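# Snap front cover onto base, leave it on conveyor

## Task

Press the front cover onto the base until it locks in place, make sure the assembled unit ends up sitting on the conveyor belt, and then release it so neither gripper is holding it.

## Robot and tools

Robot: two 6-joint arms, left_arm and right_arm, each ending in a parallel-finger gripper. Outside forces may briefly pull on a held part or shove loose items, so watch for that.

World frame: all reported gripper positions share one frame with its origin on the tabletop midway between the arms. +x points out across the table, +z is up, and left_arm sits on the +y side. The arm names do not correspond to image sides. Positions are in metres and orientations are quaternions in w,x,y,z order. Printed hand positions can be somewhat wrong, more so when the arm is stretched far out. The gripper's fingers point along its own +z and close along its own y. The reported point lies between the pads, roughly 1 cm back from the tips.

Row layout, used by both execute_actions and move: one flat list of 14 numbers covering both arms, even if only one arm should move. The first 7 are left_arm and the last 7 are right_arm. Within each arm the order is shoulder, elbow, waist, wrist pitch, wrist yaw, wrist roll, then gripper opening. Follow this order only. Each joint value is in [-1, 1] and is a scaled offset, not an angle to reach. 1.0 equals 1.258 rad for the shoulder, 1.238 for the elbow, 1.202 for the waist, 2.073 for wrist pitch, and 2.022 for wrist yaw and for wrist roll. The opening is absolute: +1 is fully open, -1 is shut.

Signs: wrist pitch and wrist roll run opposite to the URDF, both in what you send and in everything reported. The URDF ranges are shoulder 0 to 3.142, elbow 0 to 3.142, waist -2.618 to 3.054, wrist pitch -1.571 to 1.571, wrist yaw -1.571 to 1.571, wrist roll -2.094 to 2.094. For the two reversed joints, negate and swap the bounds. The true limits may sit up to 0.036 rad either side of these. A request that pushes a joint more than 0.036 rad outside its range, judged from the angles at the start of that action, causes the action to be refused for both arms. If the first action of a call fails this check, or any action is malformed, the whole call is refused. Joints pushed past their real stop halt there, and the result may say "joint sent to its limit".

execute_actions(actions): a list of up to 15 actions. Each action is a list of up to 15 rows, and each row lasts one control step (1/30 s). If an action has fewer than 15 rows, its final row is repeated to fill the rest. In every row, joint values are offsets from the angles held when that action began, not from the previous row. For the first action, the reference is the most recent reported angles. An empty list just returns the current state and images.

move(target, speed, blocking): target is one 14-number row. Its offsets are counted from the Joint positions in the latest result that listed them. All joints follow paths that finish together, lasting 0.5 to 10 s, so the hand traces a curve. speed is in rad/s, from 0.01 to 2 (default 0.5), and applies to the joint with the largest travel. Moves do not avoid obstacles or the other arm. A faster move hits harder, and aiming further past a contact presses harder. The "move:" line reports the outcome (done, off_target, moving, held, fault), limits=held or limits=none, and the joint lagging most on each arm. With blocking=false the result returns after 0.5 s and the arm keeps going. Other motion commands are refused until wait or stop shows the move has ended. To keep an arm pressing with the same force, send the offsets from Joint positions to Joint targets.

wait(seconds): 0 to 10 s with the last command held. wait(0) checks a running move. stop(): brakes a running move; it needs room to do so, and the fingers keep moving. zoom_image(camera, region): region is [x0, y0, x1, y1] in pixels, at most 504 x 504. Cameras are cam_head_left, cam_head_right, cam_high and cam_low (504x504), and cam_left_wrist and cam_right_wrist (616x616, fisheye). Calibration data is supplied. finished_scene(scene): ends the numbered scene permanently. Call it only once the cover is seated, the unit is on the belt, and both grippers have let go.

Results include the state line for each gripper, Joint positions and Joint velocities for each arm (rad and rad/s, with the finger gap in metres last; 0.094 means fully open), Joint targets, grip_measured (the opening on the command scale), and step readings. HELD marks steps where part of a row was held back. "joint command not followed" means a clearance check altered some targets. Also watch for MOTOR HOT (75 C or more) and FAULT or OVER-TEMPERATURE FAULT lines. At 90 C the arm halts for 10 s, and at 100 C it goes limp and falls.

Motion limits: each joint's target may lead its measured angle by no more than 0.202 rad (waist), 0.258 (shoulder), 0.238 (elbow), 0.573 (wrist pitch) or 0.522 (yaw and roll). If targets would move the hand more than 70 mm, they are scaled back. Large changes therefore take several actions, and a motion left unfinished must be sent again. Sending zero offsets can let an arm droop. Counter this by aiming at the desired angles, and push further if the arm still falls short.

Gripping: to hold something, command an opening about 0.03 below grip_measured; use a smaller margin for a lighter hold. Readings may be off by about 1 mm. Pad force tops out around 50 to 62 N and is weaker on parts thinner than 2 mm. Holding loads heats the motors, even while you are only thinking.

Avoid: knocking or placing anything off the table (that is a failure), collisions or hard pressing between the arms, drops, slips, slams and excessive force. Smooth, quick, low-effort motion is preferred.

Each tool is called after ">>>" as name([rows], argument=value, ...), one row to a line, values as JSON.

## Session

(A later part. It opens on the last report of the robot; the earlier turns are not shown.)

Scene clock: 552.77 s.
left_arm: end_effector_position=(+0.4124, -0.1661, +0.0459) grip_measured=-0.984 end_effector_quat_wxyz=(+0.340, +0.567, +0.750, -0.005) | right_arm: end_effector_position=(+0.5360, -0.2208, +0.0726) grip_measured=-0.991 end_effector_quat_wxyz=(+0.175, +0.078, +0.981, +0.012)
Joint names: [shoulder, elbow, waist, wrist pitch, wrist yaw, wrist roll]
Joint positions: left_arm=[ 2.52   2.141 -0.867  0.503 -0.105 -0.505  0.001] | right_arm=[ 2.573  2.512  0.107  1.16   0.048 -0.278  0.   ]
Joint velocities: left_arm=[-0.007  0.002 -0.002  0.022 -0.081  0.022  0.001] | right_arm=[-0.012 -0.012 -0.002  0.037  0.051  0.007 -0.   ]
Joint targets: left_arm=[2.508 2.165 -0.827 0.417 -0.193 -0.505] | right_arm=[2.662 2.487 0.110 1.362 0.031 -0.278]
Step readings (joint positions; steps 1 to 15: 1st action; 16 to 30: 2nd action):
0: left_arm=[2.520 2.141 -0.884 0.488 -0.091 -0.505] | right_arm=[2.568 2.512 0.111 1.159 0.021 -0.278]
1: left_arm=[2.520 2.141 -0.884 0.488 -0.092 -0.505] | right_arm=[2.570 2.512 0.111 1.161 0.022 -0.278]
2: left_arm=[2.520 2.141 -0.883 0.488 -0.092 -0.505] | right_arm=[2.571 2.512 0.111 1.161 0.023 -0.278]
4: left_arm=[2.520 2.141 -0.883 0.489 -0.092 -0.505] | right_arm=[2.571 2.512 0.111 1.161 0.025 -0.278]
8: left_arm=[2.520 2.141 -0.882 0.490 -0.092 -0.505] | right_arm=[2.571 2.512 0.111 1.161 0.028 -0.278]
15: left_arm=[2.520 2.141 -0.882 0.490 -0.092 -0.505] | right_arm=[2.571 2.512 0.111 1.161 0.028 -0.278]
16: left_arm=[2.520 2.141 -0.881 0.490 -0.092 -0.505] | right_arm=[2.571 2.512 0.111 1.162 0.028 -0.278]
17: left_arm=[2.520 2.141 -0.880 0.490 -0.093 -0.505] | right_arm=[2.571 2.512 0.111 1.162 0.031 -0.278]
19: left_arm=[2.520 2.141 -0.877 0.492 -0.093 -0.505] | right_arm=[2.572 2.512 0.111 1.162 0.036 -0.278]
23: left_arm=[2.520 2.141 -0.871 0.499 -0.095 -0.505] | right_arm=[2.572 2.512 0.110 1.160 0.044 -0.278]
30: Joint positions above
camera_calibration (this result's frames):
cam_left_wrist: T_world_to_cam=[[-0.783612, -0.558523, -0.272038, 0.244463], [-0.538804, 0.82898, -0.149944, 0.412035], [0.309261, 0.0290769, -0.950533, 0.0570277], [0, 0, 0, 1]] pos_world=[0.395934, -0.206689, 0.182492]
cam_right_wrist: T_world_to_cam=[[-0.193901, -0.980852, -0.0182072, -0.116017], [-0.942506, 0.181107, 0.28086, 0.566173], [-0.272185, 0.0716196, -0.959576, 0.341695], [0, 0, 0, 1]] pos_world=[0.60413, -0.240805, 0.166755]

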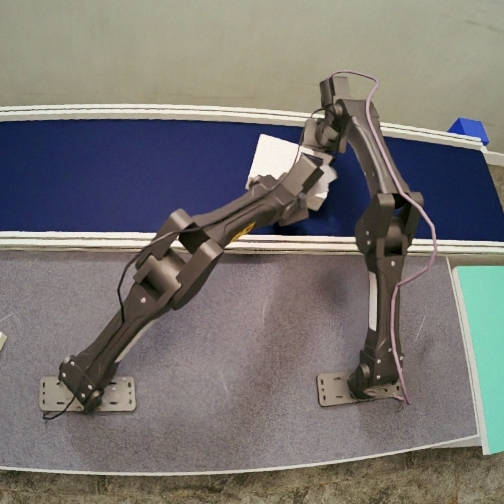

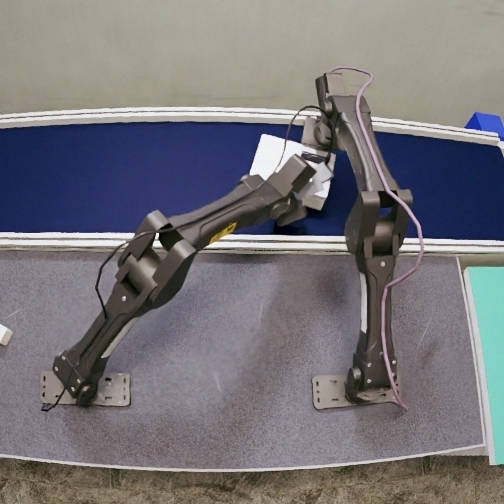

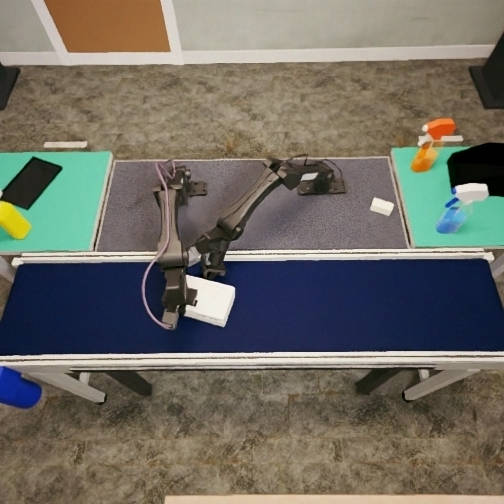

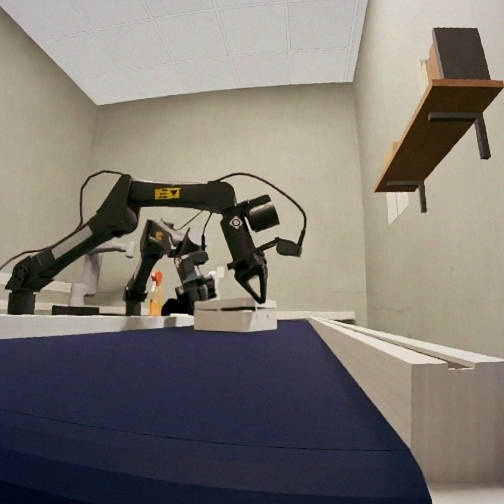

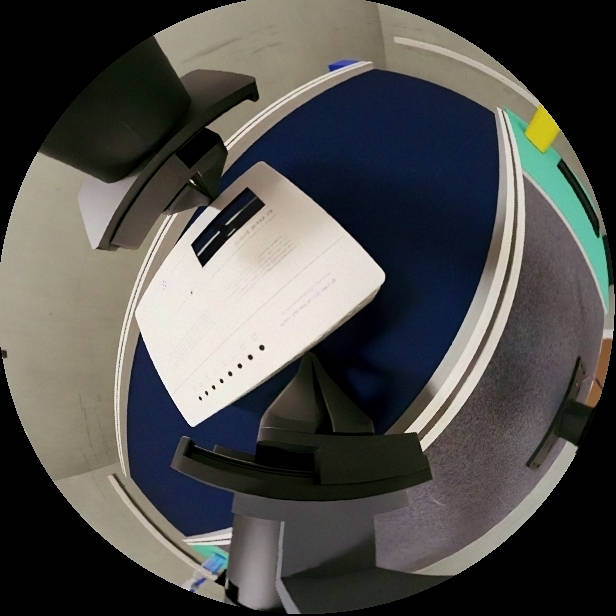

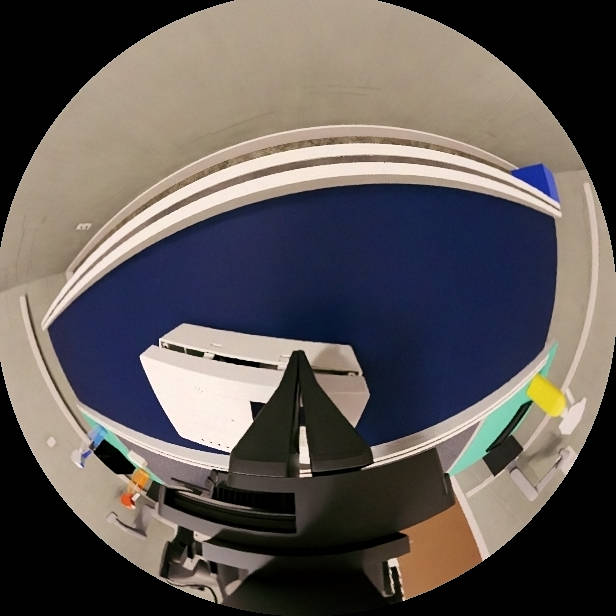

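Tabs likely inside now. Back off the left, press from the top.

>>> move(target=[-0.03,0.02,-0.04,0,0,0,-1,-0.09,0.015,0,-0.01,0,0,-1], speed=0.15)

>>> move(target=[-0.6,-0.8,0,0,0,0,-1,-0.01,0.015,0.05,0.085,-0.02,-0.1,-0.3], speed=0.4)

>>> move(target=[-0.01,0.01,0,0,0,0,-1,0.14,0,0,0.02,0,0,-0.3], speed=0.1)

>>> zoom_image(camera="cam_low", region=[160,260,290,350])

Scene clock: 561.67 s.
left_arm: end_effector_position=(+0.3926, -0.1834, +0.0452) grip_measured=-0.984 end_effector_quat_wxyz=(+0.338, +0.583, +0.739, -0.010) | right_arm: end_effector_position=(+0.5415, -0.2211, +0.1289) grip_measured=-0.991 end_effector_quat_wxyz=(+0.230, +0.079, +0.970, +0.021)
Joint names: [shoulder, elbow, waist, wrist pitch, wrist yaw, wrist roll]
Joint positions: left_arm=[ 2.52   2.141 -0.909  0.508 -0.108 -0.505  0.001] | right_arm=[ 2.475  2.514  0.107  1.146  0.052 -0.278  0.   ]
Joint velocities: left_arm=[ 0.017 -0.002  0.007  0.125 -0.007  0.037  0.001] | right_arm=[ 0.002 -0.002 -0.027  0.037 -0.037  0.007  0.   ]
Joint targets: left_arm=[2.483 2.165 -0.915 0.503 -0.105 -0.505] | right_arm=[2.460 2.531 0.107 1.140 0.048 -0.278]
move: off_target (left_arm); limits=none; left_arm: farthest joint: the shoulder, 0.038 radians from its target (0.038 radians at the start); right_arm: farthest joint: the elbow, 0.017 radians from its target (0.019 radians at the start)
camera_calibration (this result's frames):
cam_left_wrist: T_world_to_cam=[[-0.80553, -0.525408, -0.273987, 0.233849], [-0.505575, 0.850567, -0.144672, 0.406227], [0.309056, 0.021983, -0.95079, 0.0617632], [0, 0, 0, 1]] pos_world=[0.374663, -0.224015, 0.181565]
cam_right_wrist: T_world_to_cam=[[-0.192009, -0.980092, -0.0505269, -0.110885], [-0.967948, 0.180634, 0.174494, 0.582943], [-0.161894, 0.0824118, -0.983361, 0.343021], [0, 0, 0, 1]] pos_world=[0.598501, -0.242245, 0.22999]

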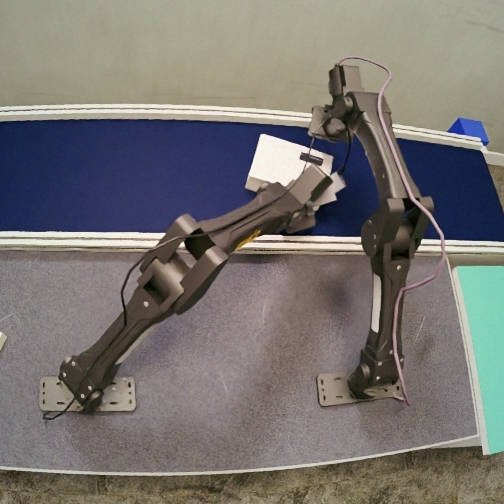

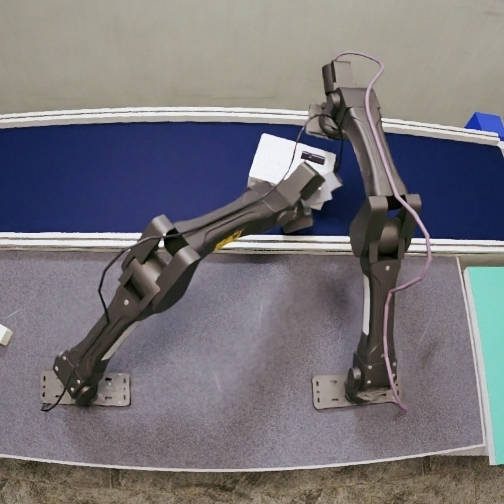

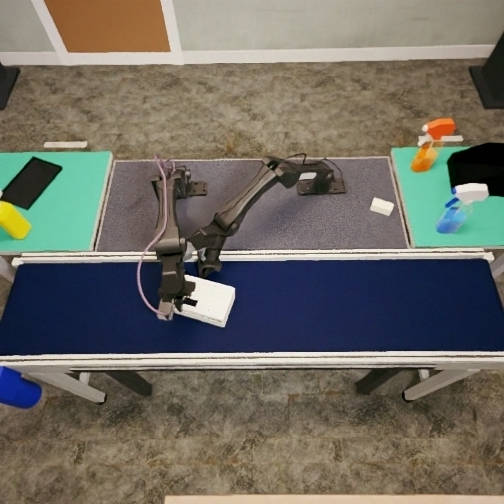

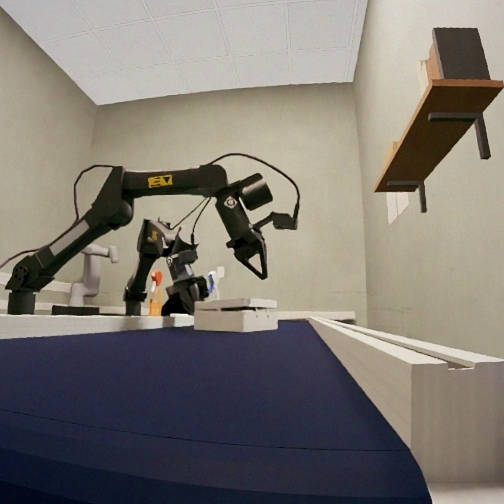

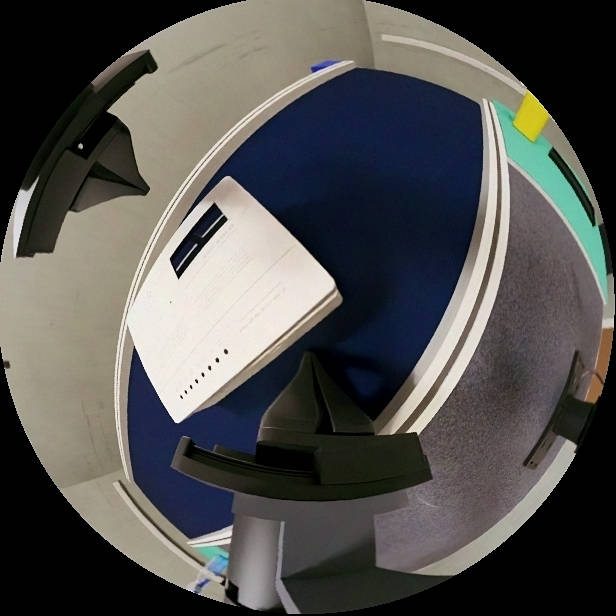

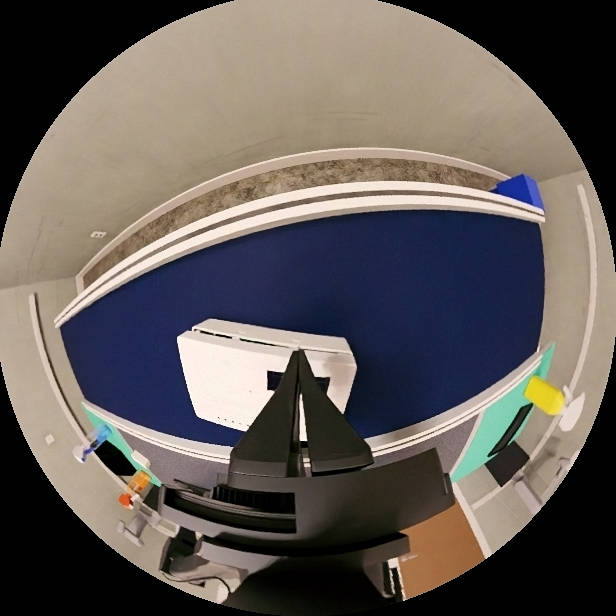

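Scene clock: 564.63 s.
left_arm: end_effector_position=(+0.2443, -0.0077, +0.0527) grip_measured=-0.984 end_effector_quat_wxyz=(+0.213, +0.611, +0.762, +0.015) | right_arm: end_effector_position=(+0.4985, -0.1919, +0.1134) grip_measured=-0.303 end_effector_quat_wxyz=(+0.143, +0.145, +0.978, +0.039)
Joint names: [shoulder, elbow, waist, wrist pitch, wrist yaw, wrist roll]
Joint positions: left_arm=[ 1.791  1.155 -0.909  0.517 -0.108 -0.505  0.001] | right_arm=[ 2.475  2.514  0.159  1.312  0.017 -0.471  0.033]
Joint velocities: left_arm=[-0.002  0.002 -0.017 -0.022  0.022 -0.095  0.001] | right_arm=[-0.017 -0.002 -0.022  0.081 -0.066  0.037  0.   ]
Joint targets: left_arm=[1.765 1.150 -0.909 0.508 -0.108 -0.505] | right_arm=[2.463 2.532 0.167 1.322 0.012 -0.480]
move: off_target (left_arm); limits=none; left_arm: farthest joint: the shoulder, 0.026 radians from its target (0.755 radians at the start); right_arm: farthest joint: the elbow, 0.019 radians from its target (0.019 radians at the start)
camera_calibration (this result's frames):
cam_left_wrist: T_world_to_cam=[[-0.849238, -0.473641, -0.233365, 0.217681], [-0.508001, 0.85344, 0.116513, 0.169811], [0.143978, 0.217497, -0.965384, 0.153524], [0, 0, 0, 1]] pos_world=[0.249023, -0.0752117, 0.179224]
cam_right_wrist: T_world_to_cam=[[-0.31407, -0.945829, -0.082269, -0.0203302], [-0.89624, 0.26678, 0.354376, 0.499118], [-0.313231, 0.185032, -0.931477, 0.407646], [0, 0, 0, 1]] pos_world=[0.568632, -0.227811, 0.201164]

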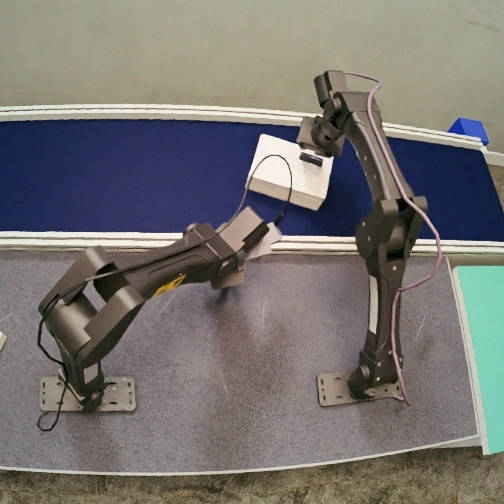

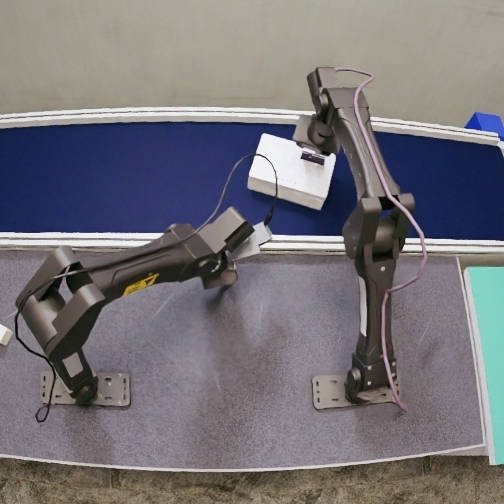

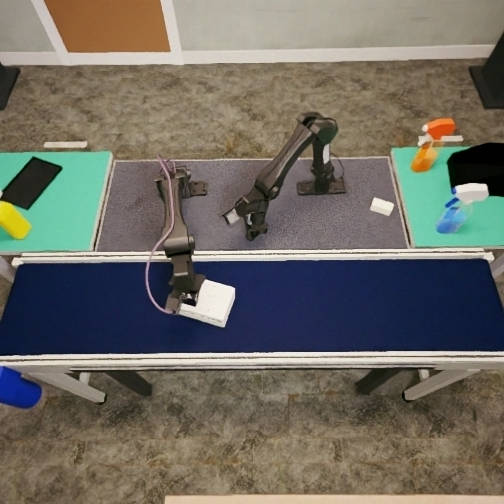

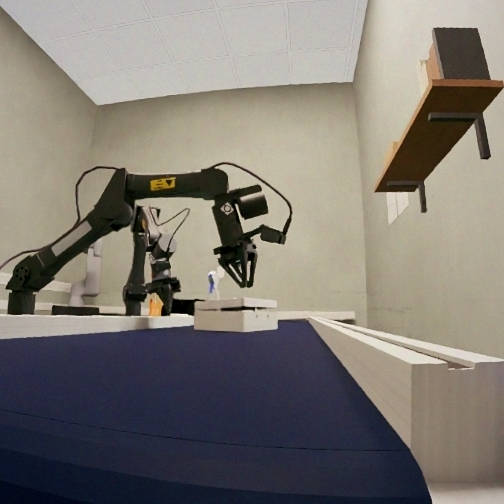

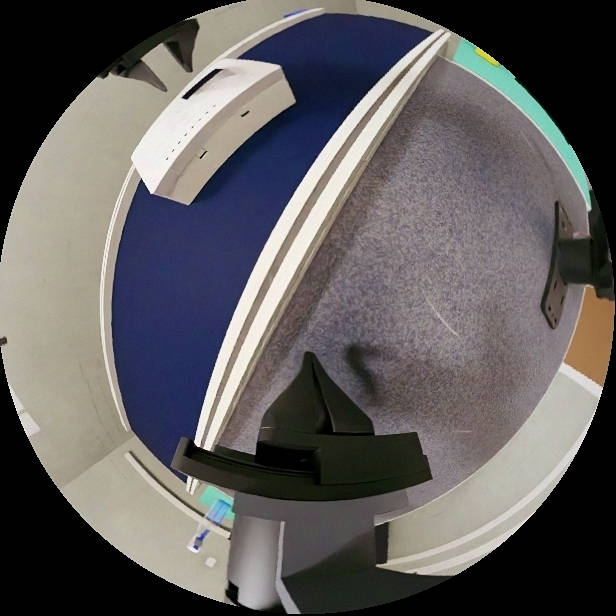

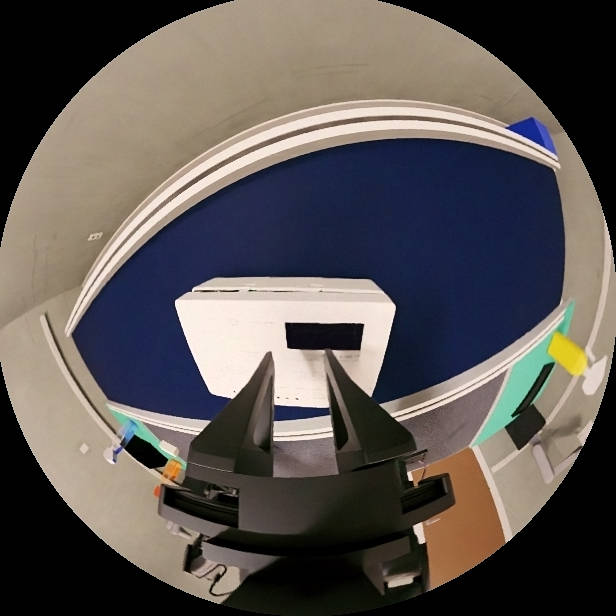

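Scene clock: 566.67 s.
left_arm: end_effector_position=(+0.2443, -0.0077, +0.0527) grip_measured=-0.984 end_effector_quat_wxyz=(+0.213, +0.611, +0.762, +0.015) | right_arm: end_effector_position=(+0.4962, -0.1924, +0.0845) grip_measured=-0.303 end_effector_quat_wxyz=(+0.112, +0.145, +0.983, +0.029)
Joint names: [shoulder, elbow, waist, wrist pitch, wrist yaw, wrist roll]
Joint positions: left_arm=[ 1.791  1.155 -0.909  0.517 -0.108 -0.505  0.001] | right_arm=[ 2.543  2.538  0.159  1.334  0.017 -0.471  0.033]
Joint velocities: left_arm=[-0.002  0.002 -0.012  0.022 -0.066  0.066 -0.001] | right_arm=[ 0.007 -0.002 -0.022  0.007  0.022  0.007  0.   ]
Joint targets: left_arm=[1.779 1.168 -0.909 0.517 -0.108 -0.505] | right_arm=[2.651 2.513 0.159 1.354 0.017 -0.471]
move: off_target (right_arm); limits=none; left_arm: farthest joint: the shoulder, 0.013 radians from its target (0.013 radians at the start); right_arm: farthest joint: the shoulder, 0.109 radians from its target (0.176 radians at the start)
camera_calibration (this result's frames):
cam_left_wrist: T_world_to_cam=[[-0.849238, -0.473641, -0.233365, 0.217681], [-0.508001, 0.85344, 0.116513, 0.169811], [0.143978, 0.217497, -0.965384, 0.153524], [0, 0, 0, 1]] pos_world=[0.249023, -0.0752117, 0.179224]
cam_right_wrist: T_world_to_cam=[[-0.318328, -0.9466, -0.0511381, -0.024497], [-0.871917, 0.271188, 0.407698, 0.491679], [-0.372059, 0.17437, -0.911684, 0.405534], [0, 0, 0, 1]] pos_world=[0.571787, -0.227239, 0.168009]

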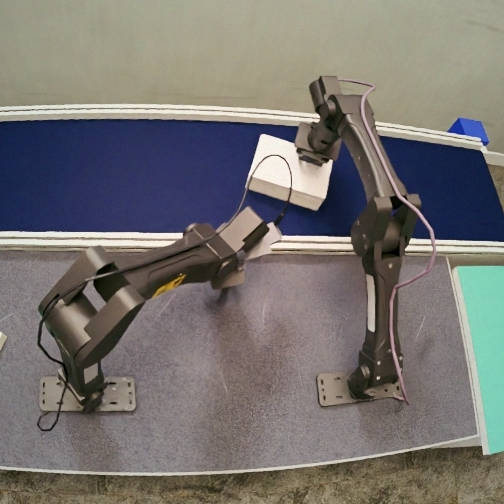

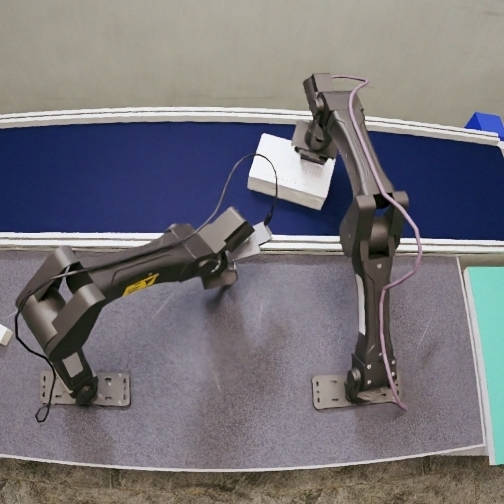

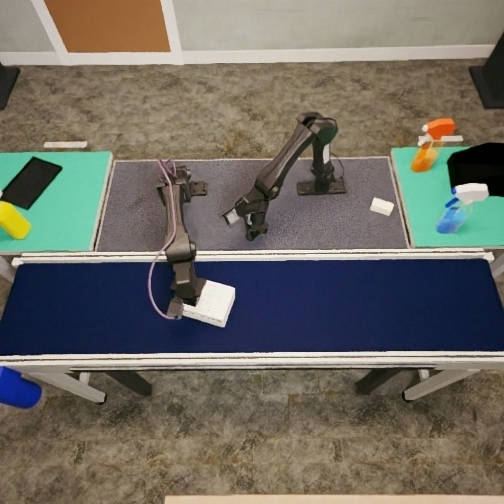

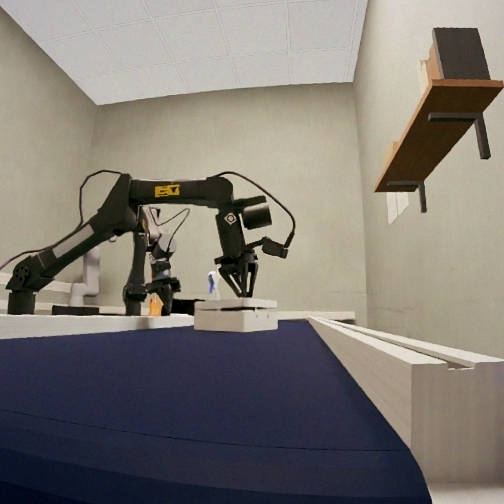

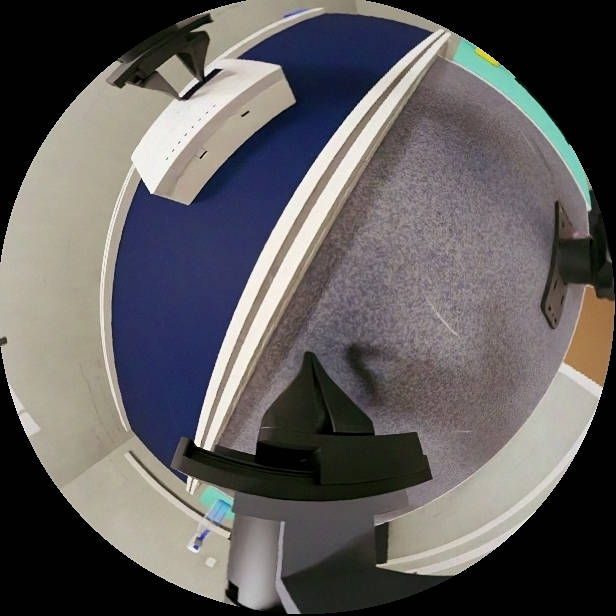

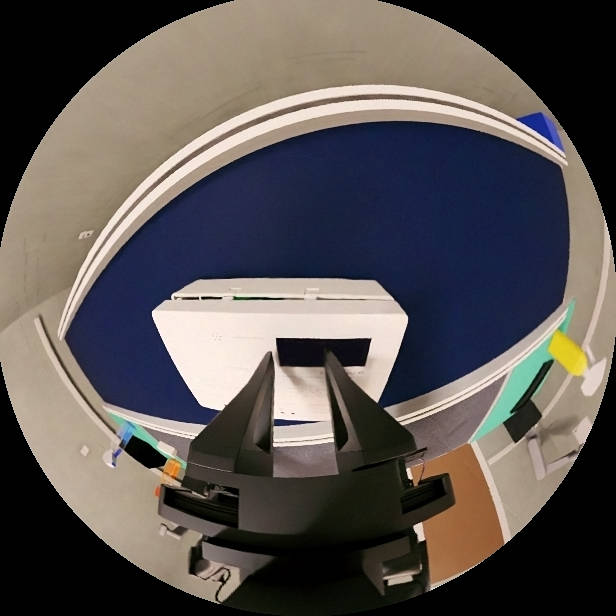

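Region (160, 260, 290, 350) of cam_low's 504x504 image, scaled by 3.877, with more detail than that image has; it fills the top 349 rows of this view, and the rest is white.

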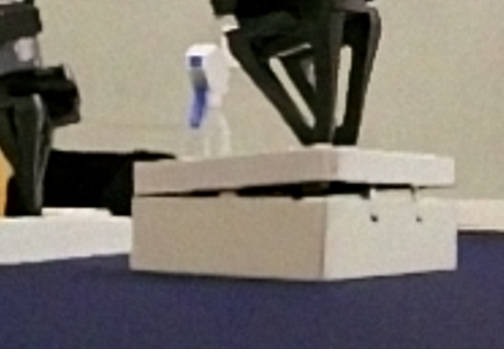

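>>> zoom_image(camera="cam_right_wrist", region=[140,260,420,350])

>>> zoom_image(camera="cam_left_wrist", region=[120,40,310,220])

Region (140, 260, 420, 350) of cam_right_wrist's 616x616 image, scaled by 1.800, with more detail than that image has; it fills the top 162 rows of this view, and the rest is white.

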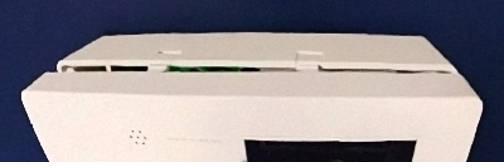

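Region (120, 40, 310, 220) of cam_left_wrist's 616x616 image, scaled by 2.653, with more detail than that image has; it fills the top 477 rows of this view, and the rest is white.

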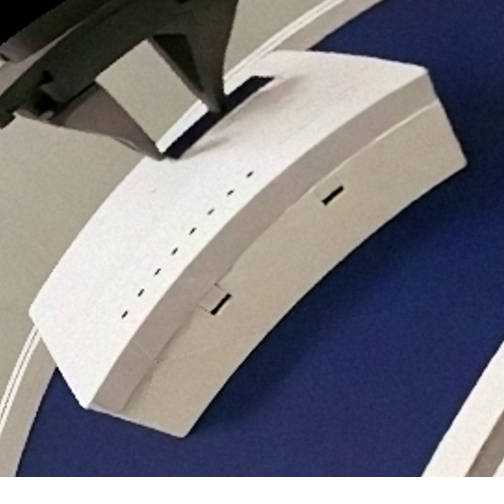

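>>> move(target=[0.5,0.81,-0.045,-0.068,0,0,-1,-0.04,-0.015,-0.098,-0.1,0,0.06,-1], speed=0.4)

>>> move(target=[0.085,0.02,0,0,0,0,-1,0.058,0.015,0,0.01,0,0,-1], speed=0.1)

Scene clock: 580.80 s.
left_arm: end_effector_position=(+0.3827, -0.2190, +0.1180) grip_measured=-0.984 end_effector_quat_wxyz=(+0.424, +0.572, +0.701, -0.038) | right_arm: end_effector_position=(+0.5503, -0.2490, +0.1145) grip_measured=-0.991 end_effector_quat_wxyz=(+0.223, +0.144, +0.963, +0.038)
Joint names: [shoulder, elbow, waist, wrist pitch, wrist yaw, wrist roll]
Joint positions: left_arm=[ 2.427  2.128 -0.955  0.397 -0.108 -0.505  0.001] | right_arm=[ 2.519  2.539  0.048  1.136  0.02  -0.361  0.   ]
Joint velocities: left_arm=[-0.002 -0.017 -0.012 -0.022 -0.007  0.022  0.   ] | right_arm=[-0.017 -0.002 -0.007  0.081 -0.007 -0.007 -0.001]
Joint targets: left_arm=[2.421 2.158 -0.963 0.376 -0.108 -0.505] | right_arm=[2.492 2.519 0.041 1.127 0.017 -0.349]
move: off_target (left_arm, right_arm); limits=none; left_arm: farthest joint: the elbow, 0.029 radians from its target (1.002 radians at the start); right_arm: farthest joint: the shoulder, 0.026 radians from its target (0.050 radians at the start)
camera_calibration (this result's frames):
cam_left_wrist: T_world_to_cam=[[-0.795763, -0.530836, -0.291504, 0.224282], [-0.438069, 0.836904, -0.328158, 0.434887], [0.418159, -0.133437, -0.89852, 0.0529412], [0, 0, 0, 1]] pos_world=[0.346848, -0.237837, 0.255659]
cam_right_wrist: T_world_to_cam=[[-0.307997, -0.944973, -0.110288, -0.0578402], [-0.938134, 0.282377, 0.200421, 0.604943], [-0.15825, 0.165193, -0.973482, 0.350024], [0, 0, 0, 1]] pos_world=[0.605094, -0.283301, 0.21312]

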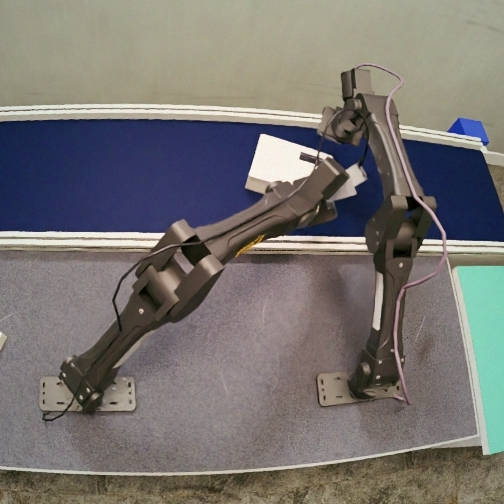

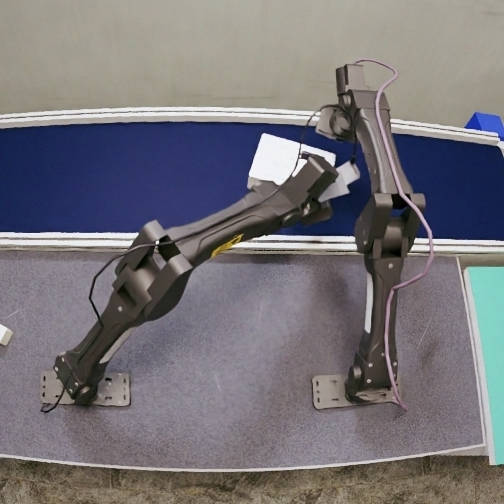

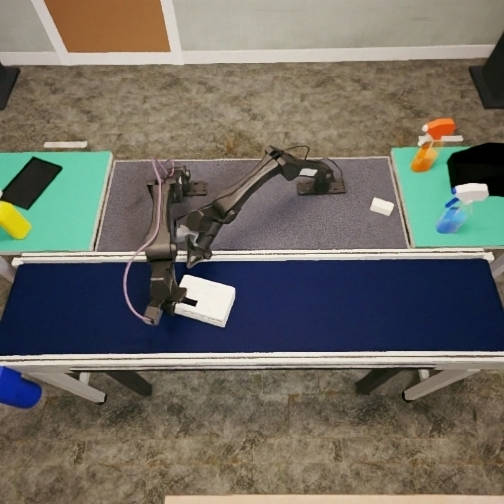

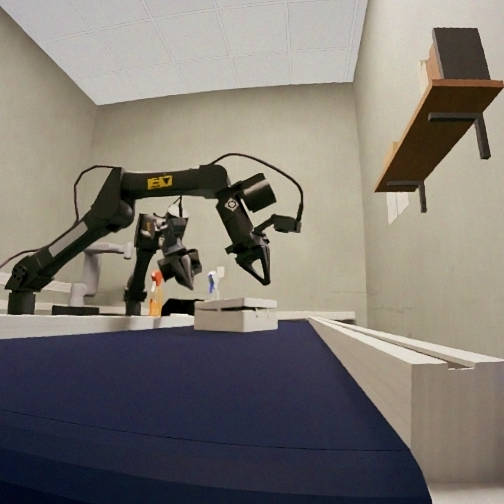

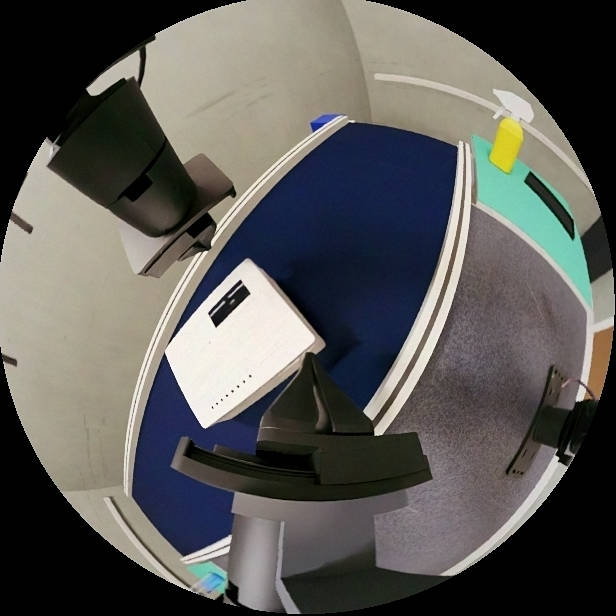

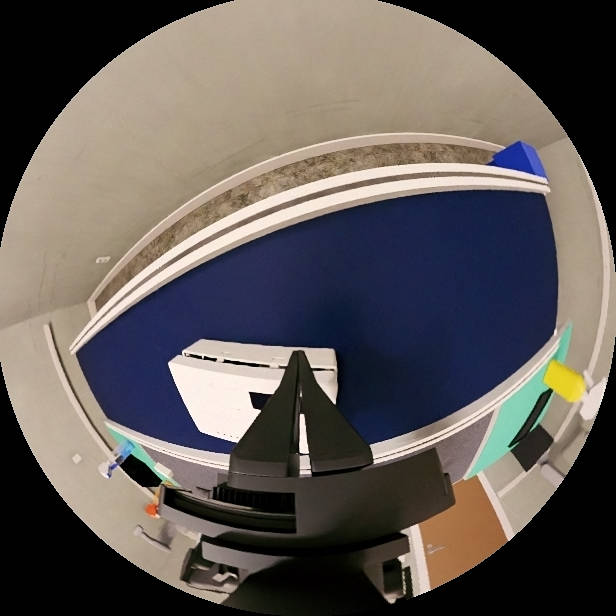

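Scene clock: 582.23 s.
left_arm: end_effector_position=(+0.3797, -0.2150, +0.0420) grip_measured=-0.984 end_effector_quat_wxyz=(+0.370, +0.590, +0.717, -0.026) | right_arm: end_effector_position=(+0.5461, -0.2493, +0.0781) grip_measured=-0.991 end_effector_quat_wxyz=(+0.187, +0.145, +0.971, +0.031)
Joint names: [shoulder, elbow, waist, wrist pitch, wrist yaw, wrist roll]
Joint positions: left_arm=[ 2.546  2.128 -0.955  0.399 -0.108 -0.505  0.001] | right_arm=[ 2.581  2.539  0.048  1.148  0.02  -0.361  0.   ]
Joint velocities: left_arm=[-0.012 -0.007 -0.012  0.022 -0.081 -0.022 -0.   ] | right_arm=[ 0.012  0.012 -0.002  0.007 -0.007 -0.037  0.   ]
Joint targets: left_arm=[2.534 2.153 -0.955 0.397 -0.108 -0.505] | right_arm=[2.592 2.558 0.048 1.157 0.020 -0.361]
move: off_target (left_arm); limits=none; left_arm: farthest joint: the elbow, 0.024 radians from its target (0.024 radians at the start); right_arm: farthest joint: the elbow, 0.019 radians from its target (0.019 radians at the start)
camera_calibration (this result's frames):
cam_left_wrist: T_world_to_cam=[[-0.816836, -0.503404, -0.281716, 0.215289], [-0.457996, 0.862843, -0.213873, 0.413644], [0.350742, -0.0456744, -0.935358, 0.0324369], [0, 0, 0, 1]] pos_world=[0.353926, -0.247051, 0.179458]
cam_right_wrist: T_world_to_cam=[[-0.315148, -0.945465, -0.082328, -0.0618078], [-0.920745, 0.283573, 0.267984, 0.593933], [-0.230023, 0.160258, -0.959899, 0.350899], [0, 0, 0, 1]] pos_world=[0.608097, -0.283094, 0.172575]

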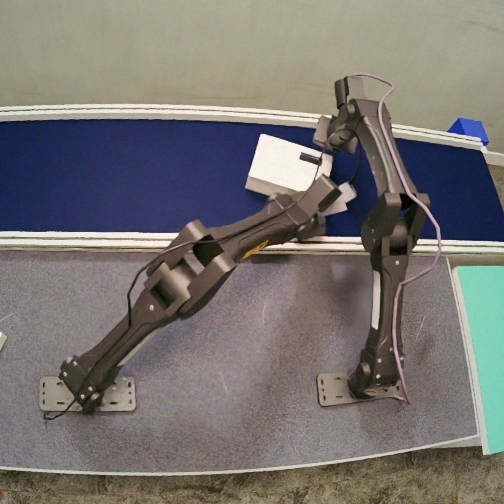

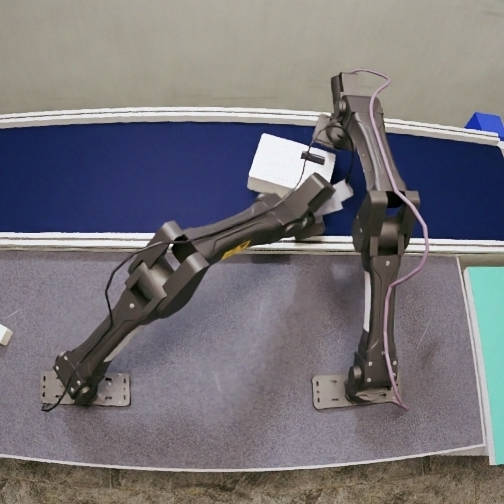

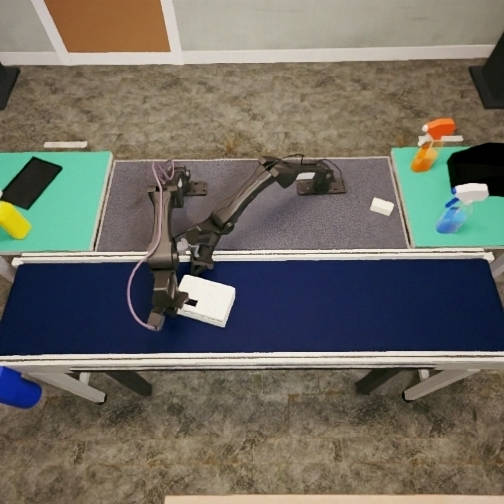

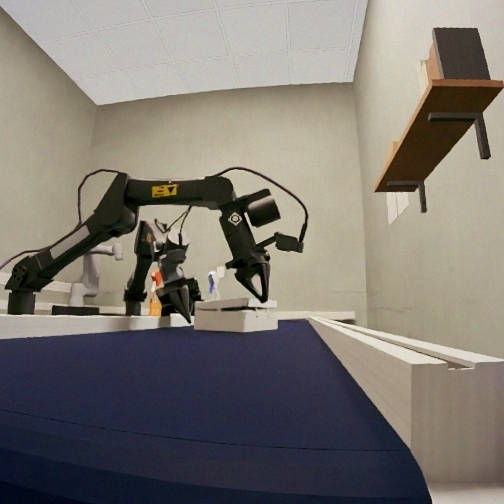

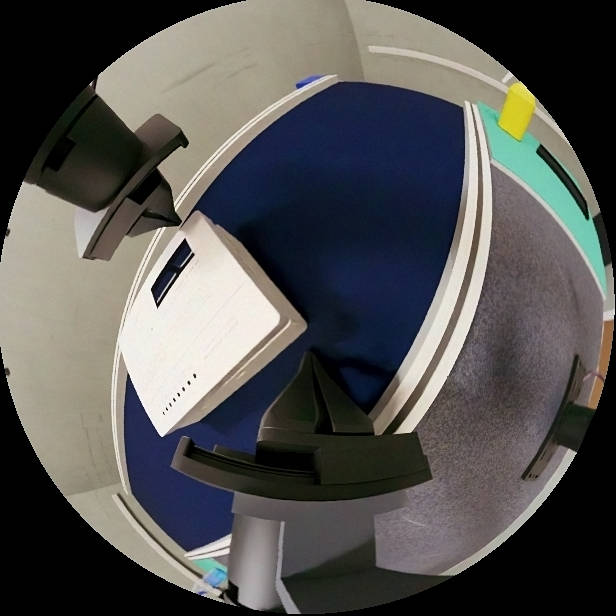

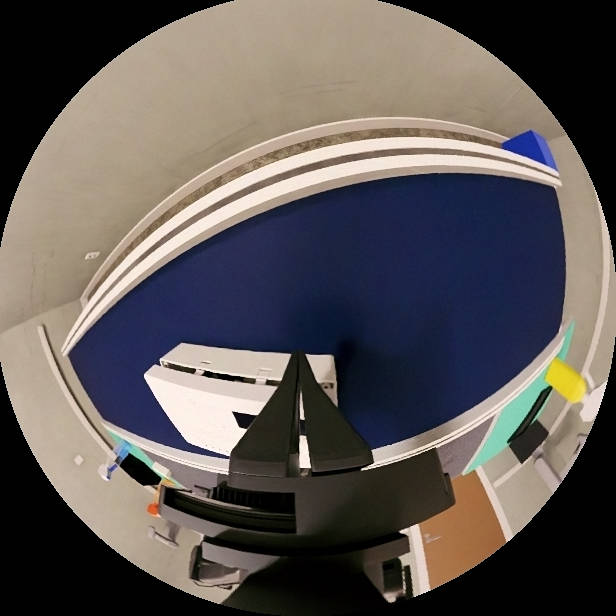

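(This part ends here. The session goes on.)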